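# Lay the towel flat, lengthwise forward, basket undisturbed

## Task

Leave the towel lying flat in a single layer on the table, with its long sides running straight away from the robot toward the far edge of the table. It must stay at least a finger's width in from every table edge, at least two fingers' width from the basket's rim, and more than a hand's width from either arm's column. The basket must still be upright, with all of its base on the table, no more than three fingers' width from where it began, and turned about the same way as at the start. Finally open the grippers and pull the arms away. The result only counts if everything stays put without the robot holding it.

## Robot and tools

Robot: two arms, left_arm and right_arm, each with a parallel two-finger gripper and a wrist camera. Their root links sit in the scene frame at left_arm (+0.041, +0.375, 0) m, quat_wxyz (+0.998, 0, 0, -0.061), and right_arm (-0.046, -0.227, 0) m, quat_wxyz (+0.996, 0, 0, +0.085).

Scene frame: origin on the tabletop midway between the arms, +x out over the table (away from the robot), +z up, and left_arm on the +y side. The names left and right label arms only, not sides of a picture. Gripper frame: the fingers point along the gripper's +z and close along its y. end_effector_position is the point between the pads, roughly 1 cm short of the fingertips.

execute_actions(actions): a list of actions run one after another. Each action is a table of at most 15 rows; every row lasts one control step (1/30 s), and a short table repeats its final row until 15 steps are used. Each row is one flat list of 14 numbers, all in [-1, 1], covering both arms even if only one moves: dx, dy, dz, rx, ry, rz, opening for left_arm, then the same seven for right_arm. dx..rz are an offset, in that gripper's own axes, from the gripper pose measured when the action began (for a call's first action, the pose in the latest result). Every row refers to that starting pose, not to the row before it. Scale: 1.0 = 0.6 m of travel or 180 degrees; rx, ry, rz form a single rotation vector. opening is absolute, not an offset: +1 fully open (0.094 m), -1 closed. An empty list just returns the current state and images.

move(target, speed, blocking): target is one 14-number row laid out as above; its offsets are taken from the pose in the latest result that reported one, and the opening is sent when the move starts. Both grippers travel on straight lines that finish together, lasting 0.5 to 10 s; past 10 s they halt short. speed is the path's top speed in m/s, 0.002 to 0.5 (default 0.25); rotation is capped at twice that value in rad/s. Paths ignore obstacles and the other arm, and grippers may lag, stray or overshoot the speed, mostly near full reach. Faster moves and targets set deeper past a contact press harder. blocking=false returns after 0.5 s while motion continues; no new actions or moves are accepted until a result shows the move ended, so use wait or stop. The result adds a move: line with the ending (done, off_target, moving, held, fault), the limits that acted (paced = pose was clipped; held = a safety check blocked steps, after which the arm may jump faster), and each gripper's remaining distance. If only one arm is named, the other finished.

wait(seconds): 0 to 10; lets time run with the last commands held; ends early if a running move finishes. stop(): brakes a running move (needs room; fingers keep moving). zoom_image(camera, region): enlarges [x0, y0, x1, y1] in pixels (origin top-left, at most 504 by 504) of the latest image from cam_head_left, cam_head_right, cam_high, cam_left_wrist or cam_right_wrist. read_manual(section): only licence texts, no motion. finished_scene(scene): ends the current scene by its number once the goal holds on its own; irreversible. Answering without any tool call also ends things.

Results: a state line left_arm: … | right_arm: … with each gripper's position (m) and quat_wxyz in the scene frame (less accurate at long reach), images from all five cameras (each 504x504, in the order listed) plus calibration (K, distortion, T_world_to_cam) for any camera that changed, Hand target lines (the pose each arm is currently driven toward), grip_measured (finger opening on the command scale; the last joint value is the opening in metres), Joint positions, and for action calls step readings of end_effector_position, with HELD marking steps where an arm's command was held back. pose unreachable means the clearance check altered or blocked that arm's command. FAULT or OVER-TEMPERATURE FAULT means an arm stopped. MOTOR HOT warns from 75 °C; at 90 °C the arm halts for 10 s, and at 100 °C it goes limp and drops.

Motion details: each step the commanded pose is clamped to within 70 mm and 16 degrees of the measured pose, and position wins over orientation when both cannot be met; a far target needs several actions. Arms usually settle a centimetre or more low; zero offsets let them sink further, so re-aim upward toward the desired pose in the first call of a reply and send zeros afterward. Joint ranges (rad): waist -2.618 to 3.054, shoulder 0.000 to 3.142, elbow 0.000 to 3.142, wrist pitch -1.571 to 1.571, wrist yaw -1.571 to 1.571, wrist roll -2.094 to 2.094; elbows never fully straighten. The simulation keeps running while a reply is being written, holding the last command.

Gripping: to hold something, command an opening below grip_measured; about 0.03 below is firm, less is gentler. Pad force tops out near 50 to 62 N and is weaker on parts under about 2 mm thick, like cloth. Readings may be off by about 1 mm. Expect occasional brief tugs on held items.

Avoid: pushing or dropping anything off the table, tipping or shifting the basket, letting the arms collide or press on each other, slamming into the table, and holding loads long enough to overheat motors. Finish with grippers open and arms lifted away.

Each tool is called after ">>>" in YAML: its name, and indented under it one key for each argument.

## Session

>>> execute_actions:
  actions: []

Scene clock: 0.00 s.
left_arm: end_effector_position=(+0.5235, +0.3534, +0.1812) grip_measured=+1.000 end_effector_quat_wxyz=(+0.615, -0.497, +0.589, -0.165) | right_arm: end_effector_position=(-0.1072, +0.2344, +0.2752) grip_measured=+1.000 end_effector_quat_wxyz=(-0.547, +0.744, -0.183, -0.337)
Joint positions: left_arm=[-0.167  1.74   0.879  0.61  -0.711 -1.128  0.094] | right_arm=[ 1.422  1.42   0.937  0.3   -0.284 -0.829  0.094]
Joint velocities: left_arm=[-0.007 -0.012 -0.002  0.007  0.007  0.022  0.   ] | right_arm=[-0.017  0.007 -0.002 -0.051  0.007 -0.066  0.   ]
Motor temperatures (°C, as the motors report them): left_arm=[27 27 28 29 28 26] | right_arm=[25 28 27 27 25 26]
Hand target (left_arm): +0.523, +0.354, +0.184; +0.616, -0.496, +0.589, -0.163
Hand target (right_arm): -0.108, +0.234, +0.285; -0.554, +0.736, -0.181, -0.343
camera_calibration (this result's frames):
cam_left_wrist: T_world_to_cam=[[0.329957, -0.415603, 0.847587, -0.187153], [-0.439379, -0.862298, -0.251771, 0.59948], [0.835509, -0.289338, -0.467128, -0.15138], [0, 0, 0, 1]] pos_world=[0.45163, 0.395349, 0.238846]
cam_right_wrist: T_world_to_cam=[[0.59196, 0.332266, 0.734291, -0.214292], [0.797118, -0.375997, -0.472472, 0.355027], [0.119105, 0.865001, -0.48743, 0.0365087], [0, 0, 0, 1]] pos_world=[-0.160494, 0.173111, 0.342888]

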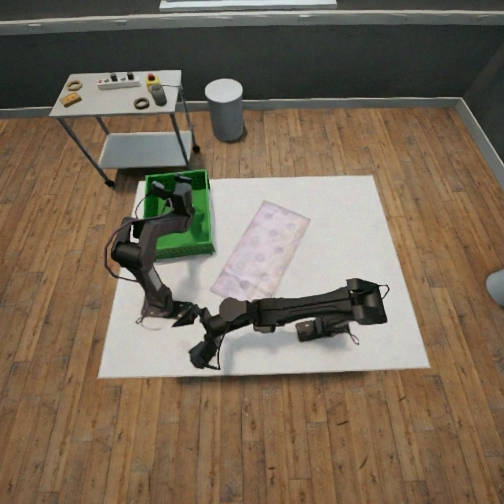

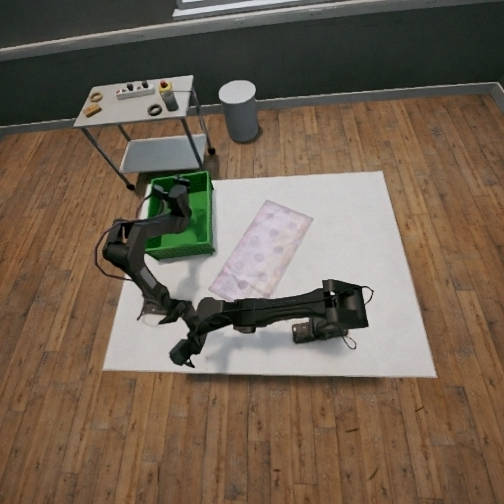

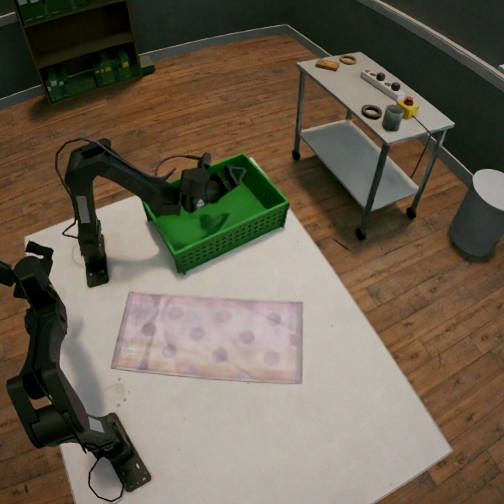

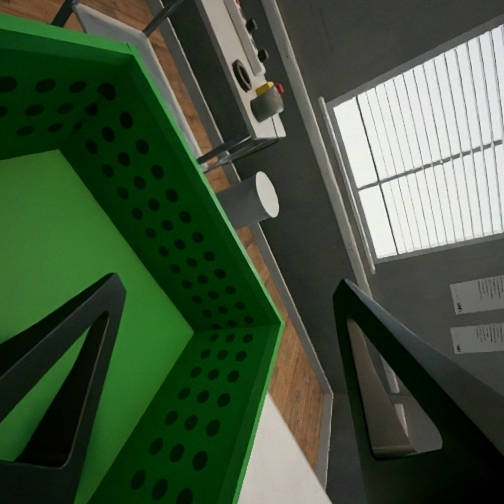

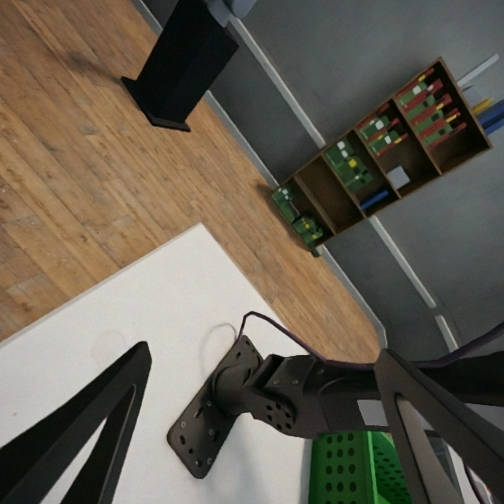

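>>> move:
  target: [0,0,0,0,0,0,1,0.57,-0.105,-0.69,0.303,0.491,0.668,-1]
  speed: 0.4

>>> move:
  target: [0,0,0,0,0,0,1,-0.24,0,0.14,0,-0.17,0,-1]

Scene clock: 4.43 s.
left_arm: end_effector_position=(+0.5235, +0.3534, +0.1812) grip_measured=+1.000 end_effector_quat_wxyz=(+0.615, -0.497, +0.589, -0.165) | right_arm: end_effector_position=(+0.2973, -0.1026, +0.1464) grip_measured=-0.985 end_effector_quat_wxyz=(+0.000, -0.003, +1.000, -0.004)
Joint positions: left_arm=[-0.167  1.74   0.879  0.61  -0.711 -1.128  0.094] | right_arm=[ 0.177  1.941  1.821 -1.453  0.007  0.343  0.001]
Joint velocities: left_arm=[-0.012 -0.046 -0.022  0.007 -0.022 -0.037  0.   ] | right_arm=[-0.012 -0.022  0.002  0.051 -0.007  0.022 -0.   ]
Motor temperatures (°C, as the motors report them): left_arm=[27 28 28 30 28 26] | right_arm=[25 28 28 27 25 26]
Hand target (left_arm): +0.524, +0.353, +0.181; +0.615, -0.497, +0.589, -0.165
Hand target (right_arm): +0.302, -0.105, +0.154; +0.012, +0.004, +1.000, -0.005
Off the commanded pose (left_arm): 0.000 m, 0 deg.
Off the commanded pose (right_arm): 0.006 m, 1 deg.
move: done
camera_calibration (this result's frames):
cam_left_wrist: T_world_to_cam=[[0.329957, -0.415603, 0.847587, -0.187153], [-0.439379, -0.862298, -0.251771, 0.59948], [0.835509, -0.289338, -0.467128, -0.15138], [0, 0, 0, 1]] pos_world=[0.45163, 0.395349, 0.238846]
cam_right_wrist: T_world_to_cam=[[0.070965, -0.997476, 0.00214691, -0.121541], [-0.857776, -0.0599273, 0.510518, 0.225487], [-0.509101, -0.0380705, -0.859865, 0.365732], [0, 0, 0, 1]] pos_world=[0.388237, -0.0937979, 0.199626]

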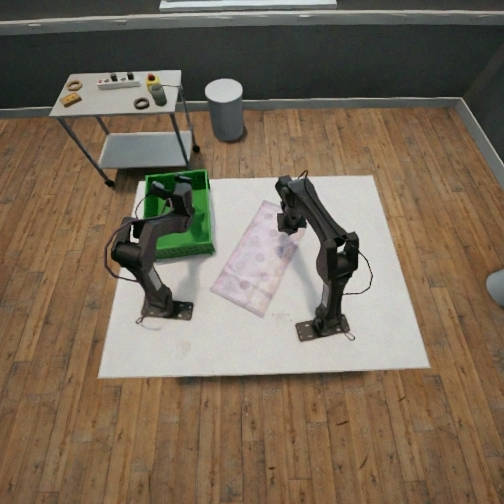

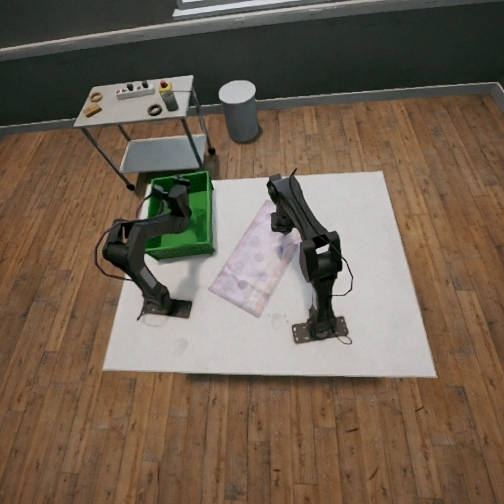

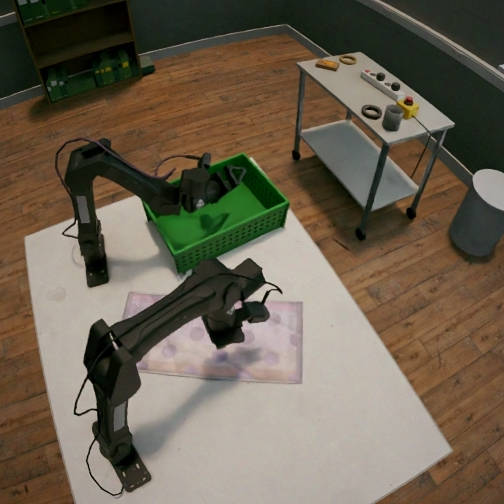

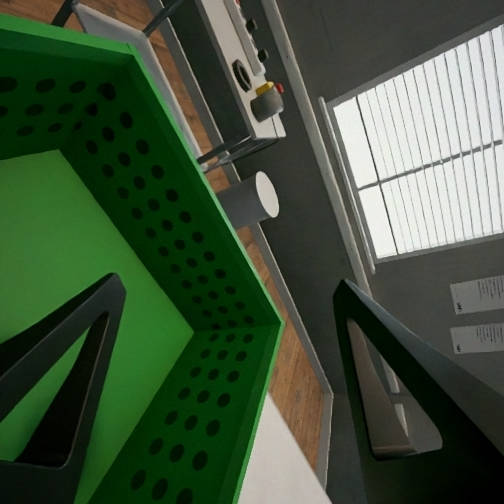

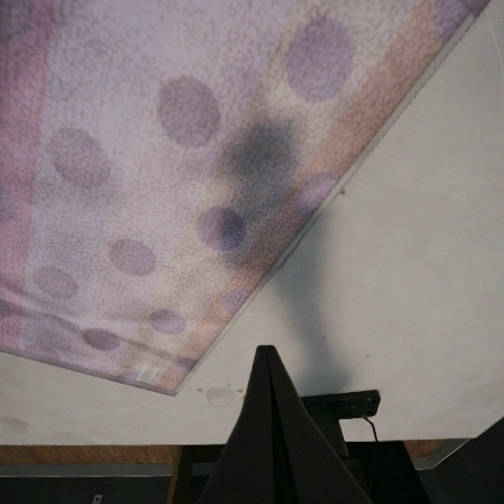

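Scene clock: 6.27 s.
left_arm: end_effector_position=(+0.5235, +0.3534, +0.1812) grip_measured=+1.000 end_effector_quat_wxyz=(+0.615, -0.497, +0.589, -0.165) | right_arm: end_effector_position=(+0.4352, -0.0977, +0.0610) grip_measured=-0.985 end_effector_quat_wxyz=(+0.255, -0.011, +0.967, +0.002)
Joint positions: left_arm=[-0.167  1.74   0.879  0.61  -0.711 -1.128  0.094] | right_arm=[ 0.14   2.042  1.496 -0.528  0.143  0.253  0.001]
Joint velocities: left_arm=[-0.007  0.002 -0.002 -0.037  0.007  0.066  0.   ] | right_arm=[-0.022  0.022  0.007 -0.007 -0.037 -0.037  0.   ]
Motor temperatures (°C, as the motors report them): left_arm=[27 28 28 30 28 26] | right_arm=[25 28 28 27 25 26]
Hand target (left_arm): +0.524, +0.353, +0.181; +0.615, -0.497, +0.589, -0.165
Hand target (right_arm): +0.440, -0.105, +0.062; +0.264, -0.006, +0.964, -0.004
Off the commanded pose (left_arm): 0.000 m, 0 deg.
Off the commanded pose (right_arm): 0.008 m, 1 deg.
move: done
camera_calibration (this result's frames):
cam_left_wrist: T_world_to_cam=[[0.329957, -0.415603, 0.847587, -0.187153], [-0.439379, -0.862298, -0.251771, 0.59948], [0.835509, -0.289338, -0.467128, -0.15138], [0, 0, 0, 1]] pos_world=[0.45163, 0.395349, 0.238846]
cam_right_wrist: T_world_to_cam=[[0.0812393, -0.996251, 0.0297244, -0.132346], [-0.996513, -0.0806197, 0.0214853, 0.47591], [-0.0190084, -0.0313662, -0.999327, 0.158505], [0, 0, 0, 1]] pos_world=[0.488015, -0.0885101, 0.152107]

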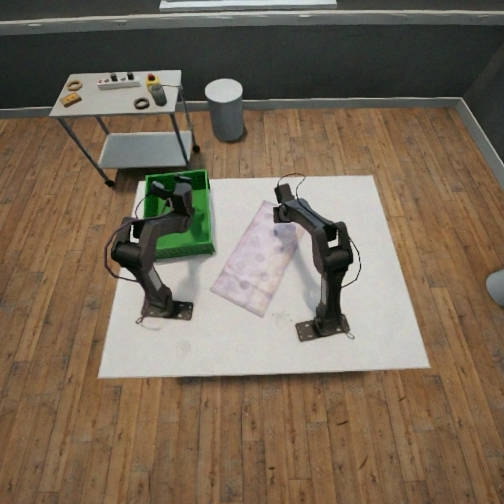

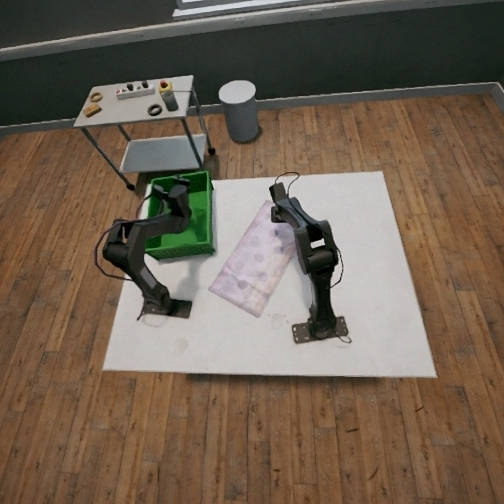

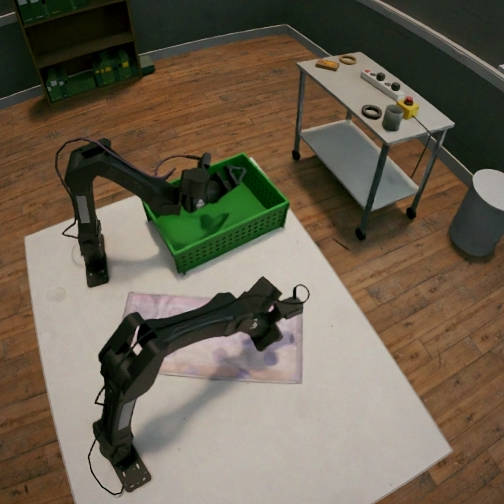

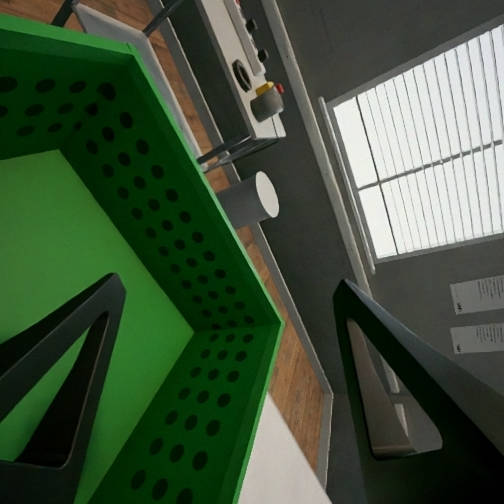

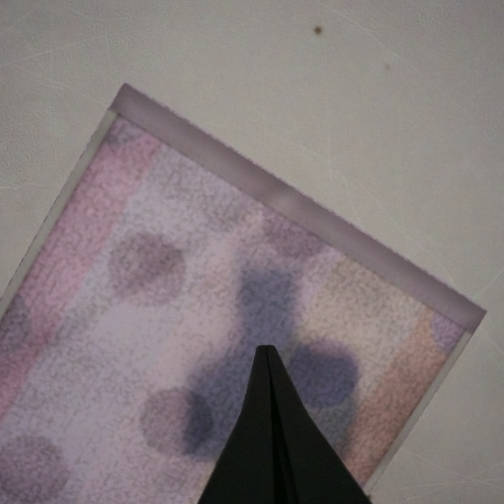

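>>> move:
  target: [0,0,0,0,0,0,1,0.043,0,0.076,0,0,0,-1]
  speed: 0.06

>>> move:
  target: [0,0,0,0,0,0,1,-0.185,0.17,0.12,-0.065,0,-0.115,-1]
  speed: 0.07

>>> zoom_image:
  camera: "cam_head_left"
  region: [180,165,340,325]

Scene clock: 7.73 s.
left_arm: end_effector_position=(+0.5235, +0.3534, +0.1812) grip_measured=+1.000 end_effector_quat_wxyz=(+0.615, -0.497, +0.589, -0.165) | right_arm: end_effector_position=(+0.4417, -0.0957, +0.0247) grip_measured=-0.985 end_effector_quat_wxyz=(+0.272, -0.010, +0.962, +0.007)
Joint positions: left_arm=[-0.167  1.74   0.879  0.61  -0.711 -1.128  0.094] | right_arm=[ 0.14   2.095  1.404 -0.346  0.143  0.252  0.001]
Joint velocities: left_arm=[-0.017 -0.007 -0.012 -0.037 -0.007 -0.007  0.   ] | right_arm=[-0.022  0.007 -0.017  0.022 -0.066 -0.051  0.   ]
Motor temperatures (°C, as the motors report them): left_arm=[27 28 28 30 28 26] | right_arm=[25 29 28 27 25 26]
Hand target (left_arm): +0.524, +0.353, +0.181; +0.615, -0.497, +0.589, -0.165
Hand target (right_arm): +0.434, -0.099, +0.009; +0.255, -0.011, +0.967, +0.002
Off the commanded pose (left_arm): 0.000 m, 0 deg.
Off the commanded pose (right_arm): 0.018 m, 2 deg.
move: off_target (right_arm)
camera_calibration (this result's frames):
cam_left_wrist: T_world_to_cam=[[0.329957, -0.415603, 0.847587, -0.187153], [-0.439379, -0.862298, -0.251771, 0.59948], [0.835509, -0.289338, -0.467128, -0.15138], [0, 0, 0, 1]] pos_world=[0.45163, 0.395349, 0.238846]
cam_right_wrist: T_world_to_cam=[[0.0806648, -0.99651, 0.0214778, -0.129286], [-0.996609, -0.080986, -0.0145281, 0.484205], [0.0162168, -0.0202331, -0.999664, 0.107953], [0, 0, 0, 1]] pos_world=[0.491241, -0.0874366, 0.117728]

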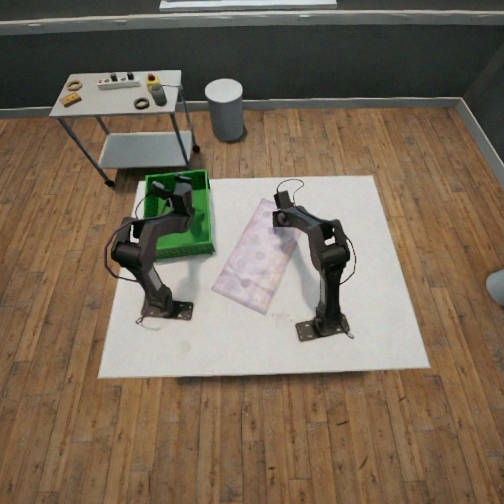

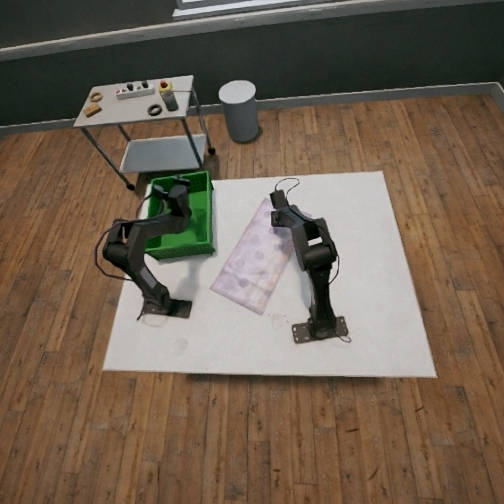

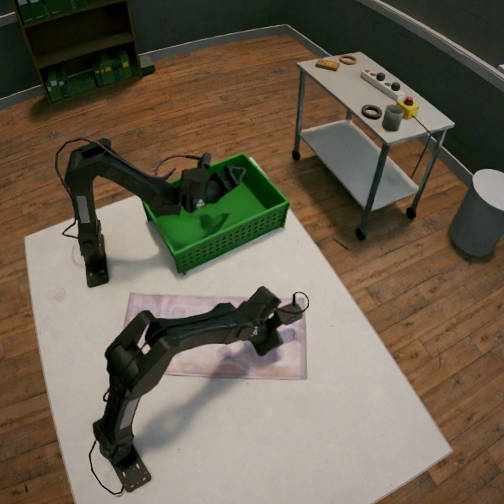

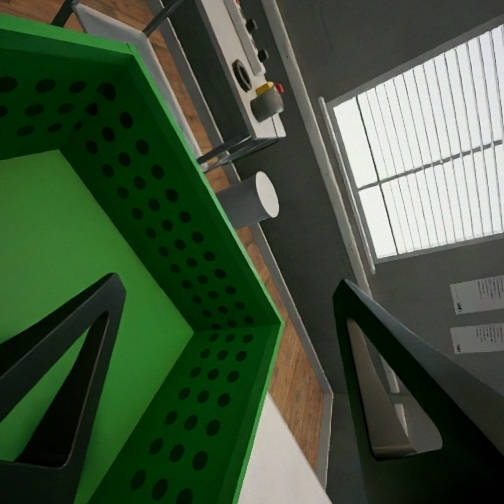

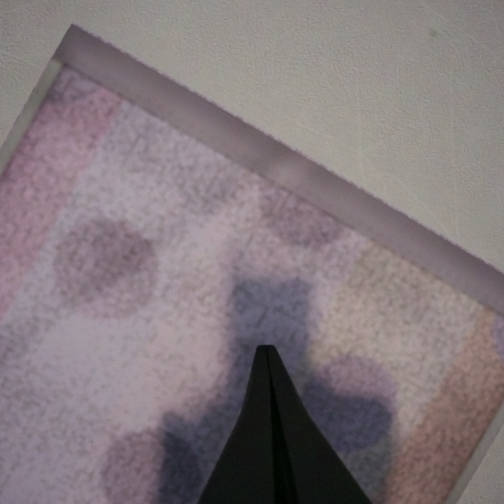

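Scene clock: 11.03 s.
left_arm: end_effector_position=(+0.5235, +0.3534, +0.1812) grip_measured=+1.000 end_effector_quat_wxyz=(+0.615, -0.497, +0.589, -0.165) | right_arm: end_effector_position=(+0.5830, -0.0001, +0.0303) grip_measured=-0.985 end_effector_quat_wxyz=(+0.303, -0.195, +0.931, +0.053)
Joint positions: left_arm=[-0.167  1.74   0.879  0.61  -0.711 -1.128  0.094] | right_arm=[ 0.167  2.88   2.819 -0.883 -0.025 -0.067  0.001]
Joint velocities: left_arm=[ 0.002  0.007  0.007 -0.022  0.007 -0.007  0.   ] | right_arm=[ 0.002  0.1    0.198 -0.066 -0.037  0.007 -0.   ]
Motor temperatures (°C, as the motors report them): left_arm=[27 28 29 30 28 26] | right_arm=[25 30 28 28 25 26]
Hand target (left_arm): +0.524, +0.353, +0.181; +0.615, -0.497, +0.589, -0.165
Hand target (right_arm): +0.570, +0.008, +0.019; +0.278, -0.209, +0.936, +0.058
Off the commanded pose (left_arm): 0.000 m, 0 deg.
Off the commanded pose (right_arm): 0.017 m, 5 deg.
move: off_target (right_arm)
camera_calibration (this result's frames):
cam_left_wrist: T_world_to_cam=[[0.329957, -0.415603, 0.847587, -0.187153], [-0.439379, -0.862298, -0.251771, 0.59948], [0.835509, -0.289338, -0.467128, -0.15138], [0, 0, 0, 1]] pos_world=[0.45163, 0.395349, 0.238846]
cam_right_wrist: T_world_to_cam=[[0.446394, -0.893253, 0.0532039, -0.259766], [-0.88893, -0.449483, -0.0881344, 0.572217], [0.102641, -0.00795192, -0.994687, 0.0626365], [0, 0, 0, 1]] pos_world=[0.618191, 0.0256629, 0.126556]

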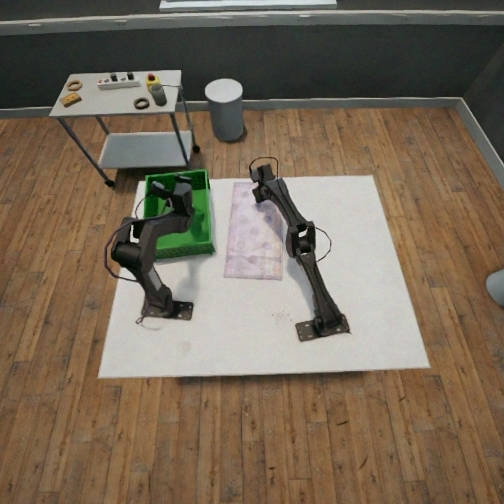

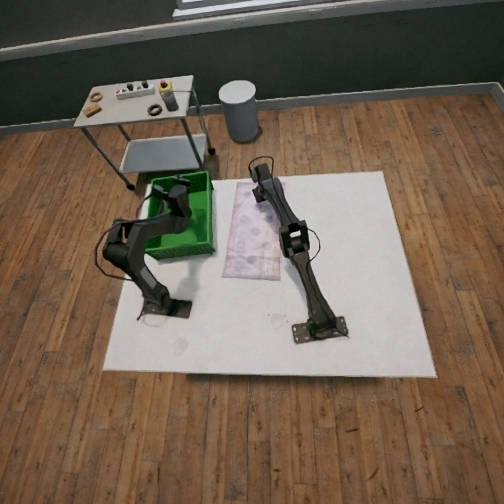

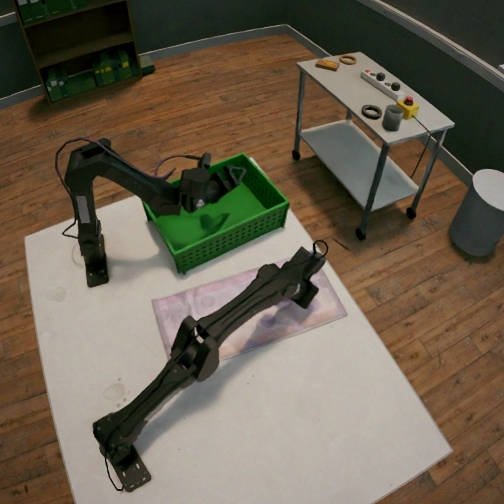

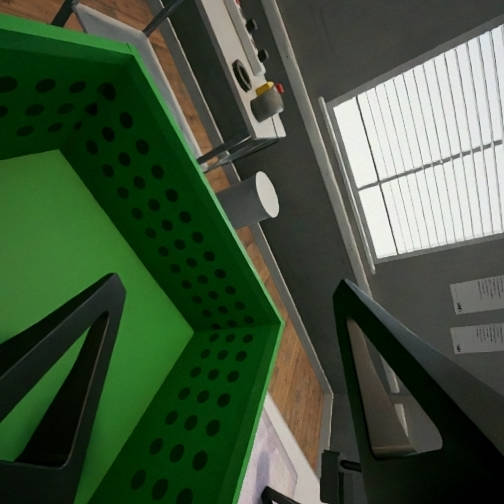

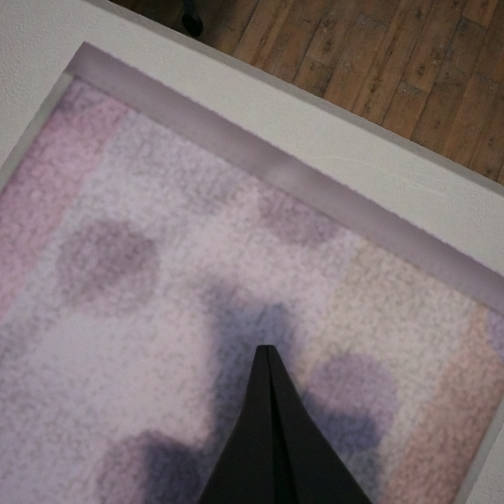

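Region (180, 165, 340, 325) of cam_head_left's 504x504 image, scaled by 3.150, with more detail than that image has.

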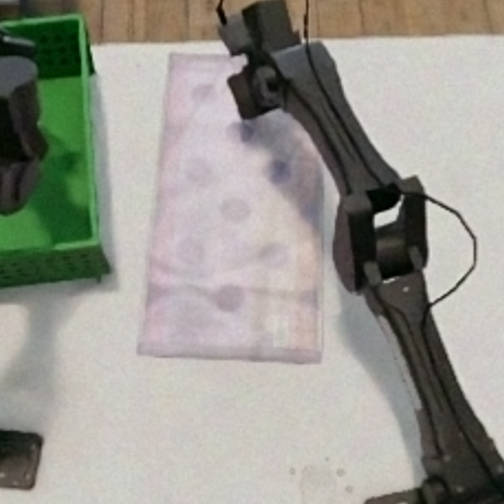

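>>> move:
  target: [0,0,0,0,0,0,1,-0.03,0,-0.13,0,0,0,-1]
  speed: 0.15

>>> move:
  target: [0,0,0,0,0,0,1,0.46,0.3,-0.255,0.035,0.19,0.127,-1]

Scene clock: 12.30 s.
left_arm: end_effector_position=(+0.5235, +0.3534, +0.1812) grip_measured=+1.000 end_effector_quat_wxyz=(+0.615, -0.497, +0.589, -0.165) | right_arm: end_effector_position=(+0.5547, -0.0101, +0.1006) grip_measured=-0.985 end_effector_quat_wxyz=(+0.298, -0.196, +0.933, +0.052)
Joint positions: left_arm=[-0.167  1.74   0.879  0.61  -0.711 -1.128  0.094] | right_arm=[ 0.167  2.62   2.594 -0.929 -0.025 -0.069  0.001]
Joint velocities: left_arm=[ 0.002 -0.002  0.012  0.007  0.051  0.022  0.   ] | right_arm=[-0.007  0.007 -0.017  0.022 -0.081  0.022  0.001]
Motor temperatures (°C, as the motors report them): left_arm=[27 29 29 30 28 26] | right_arm=[25 30 28 28 25 26]
Hand target (left_arm): +0.524, +0.353, +0.181; +0.615, -0.497, +0.589, -0.165
Hand target (right_arm): +0.555, -0.010, +0.105; +0.303, -0.195, +0.931, +0.053
Off the commanded pose (left_arm): 0.000 m, 0 deg.
Off the commanded pose (right_arm): 0.004 m, 1 deg.
move: done
camera_calibration (this result's frames):
cam_left_wrist: T_world_to_cam=[[0.329957, -0.415603, 0.847587, -0.187153], [-0.439379, -0.862298, -0.251771, 0.59948], [0.835509, -0.289338, -0.467128, -0.15138], [0, 0, 0, 1]] pos_world=[0.45163, 0.395349, 0.238846]
cam_right_wrist: T_world_to_cam=[[0.447745, -0.892617, 0.0525234, -0.260438], [-0.889326, -0.450655, -0.0775223, 0.547956], [0.0928676, -0.0120002, -0.995606, 0.14092], [0, 0, 0, 1]] pos_world=[0.590834, 0.0161587, 0.196458]

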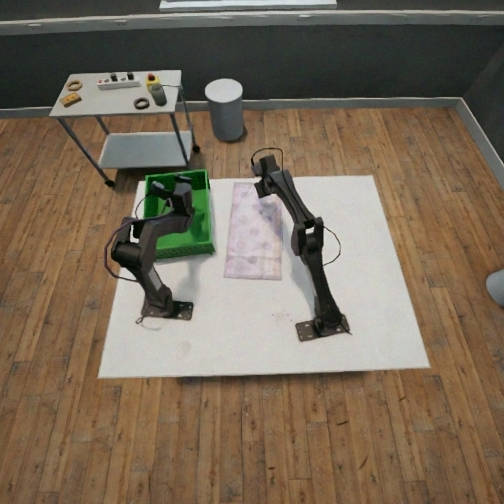

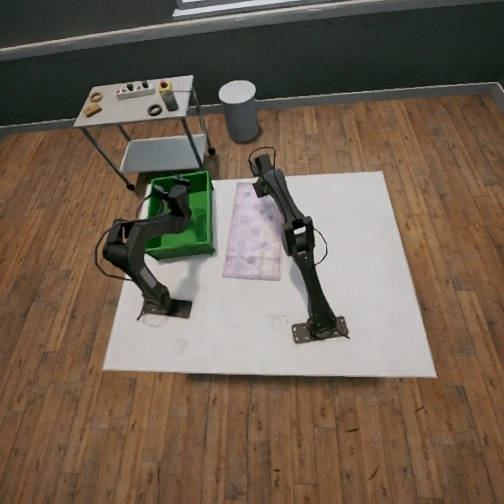

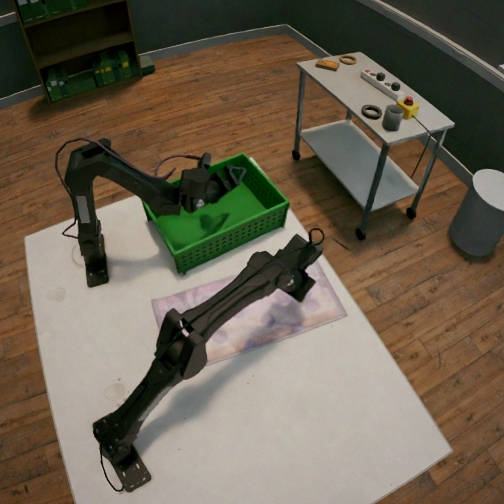

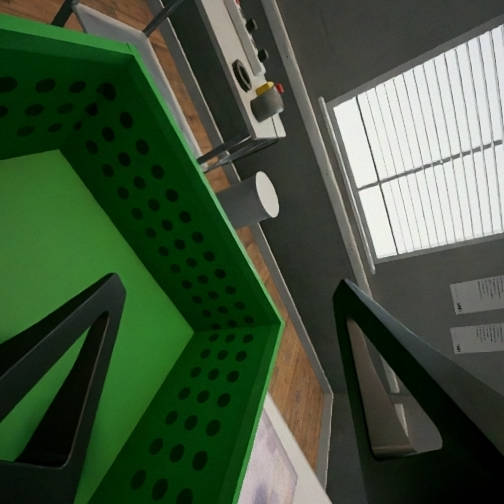

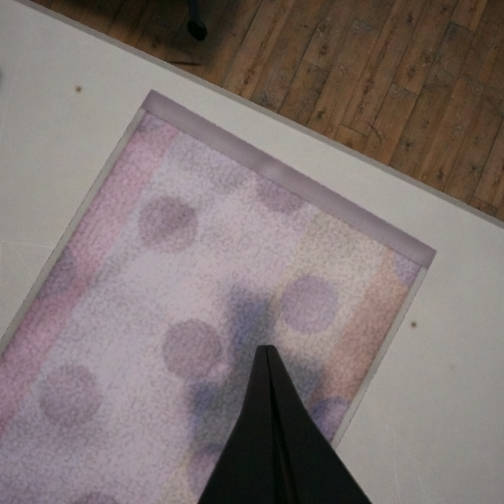

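Scene clock: 14.37 s.
left_arm: end_effector_position=(+0.5235, +0.3534, +0.1812) grip_measured=+1.000 end_effector_quat_wxyz=(+0.615, -0.497, +0.589, -0.165) | right_arm: end_effector_position=(+0.1975, +0.0372, +0.0615) grip_measured=-0.985 end_effector_quat_wxyz=(-0.002, -0.002, +1.000, +0.003)
Joint positions: left_arm=[-0.167  1.74   0.879  0.61  -0.711 -1.128  0.094] | right_arm=[ 0.649  1.932  1.469 -1.107 -0.007  0.816  0.001]
Joint velocities: left_arm=[ 0.002 -0.007 -0.002 -0.11  -0.022  0.081  0.   ] | right_arm=[ 0.007 -0.007  0.002  0.022 -0.007  0.037 -0.   ]
Motor temperatures (°C, as the motors report them): left_arm=[27 29 29 31 28 26] | right_arm=[25 31 28 28 25 26]
Hand target (left_arm): +0.524, +0.353, +0.181; +0.615, -0.497, +0.589, -0.165
Hand target (right_arm): +0.195, +0.036, +0.066; +0.000, +0.002, +1.000, +0.005
Off the commanded pose (left_arm): 0.000 m, 0 deg.
Off the commanded pose (right_arm): 0.008 m, 1 deg.
move: done
camera_calibration (this result's frames):
cam_left_wrist: T_world_to_cam=[[0.329957, -0.415603, 0.847587, -0.187153], [-0.439379, -0.862298, -0.251771, 0.59948], [0.835509, -0.289338, -0.467128, -0.15138], [0, 0, 0, 1]] pos_world=[0.45163, 0.395349, 0.238846]
cam_right_wrist: T_world_to_cam=[[0.0694, -0.997527, -0.0111483, 0.0263112], [-0.855563, -0.0652629, 0.513568, 0.191153], [-0.513025, -0.0261036, -0.857976, 0.247467], [0, 0, 0, 1]] pos_world=[0.288674, 0.0451811, 0.114444]

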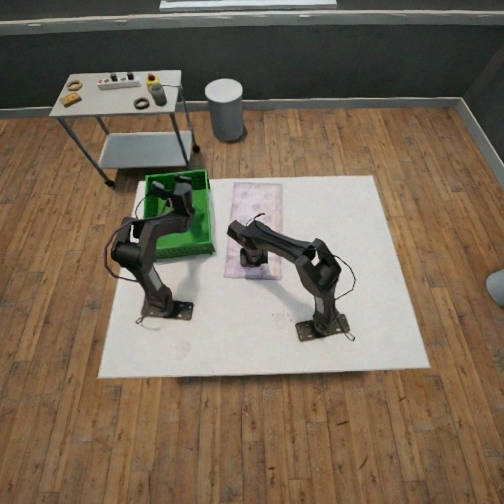

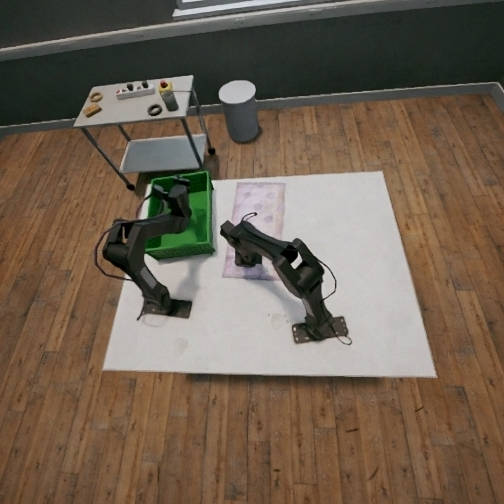

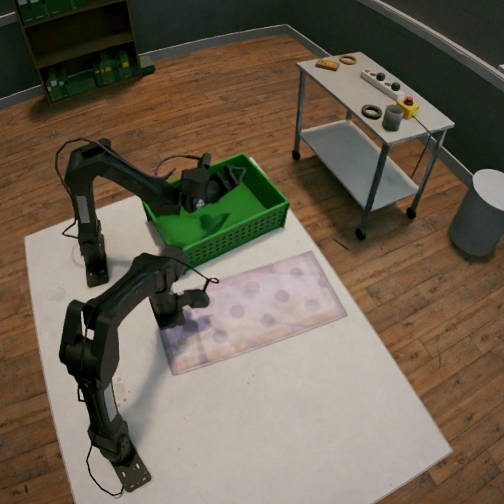

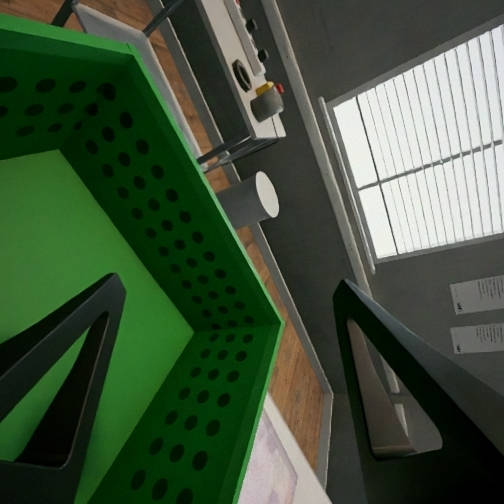

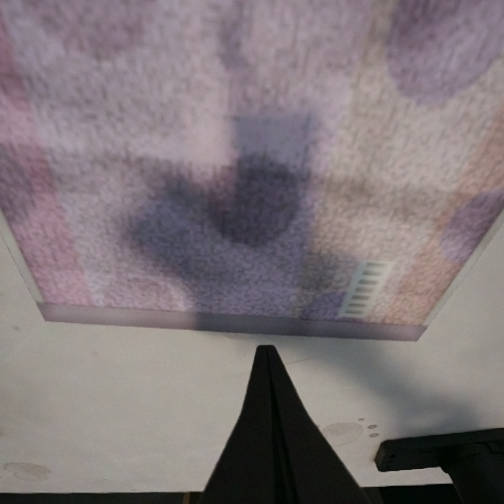

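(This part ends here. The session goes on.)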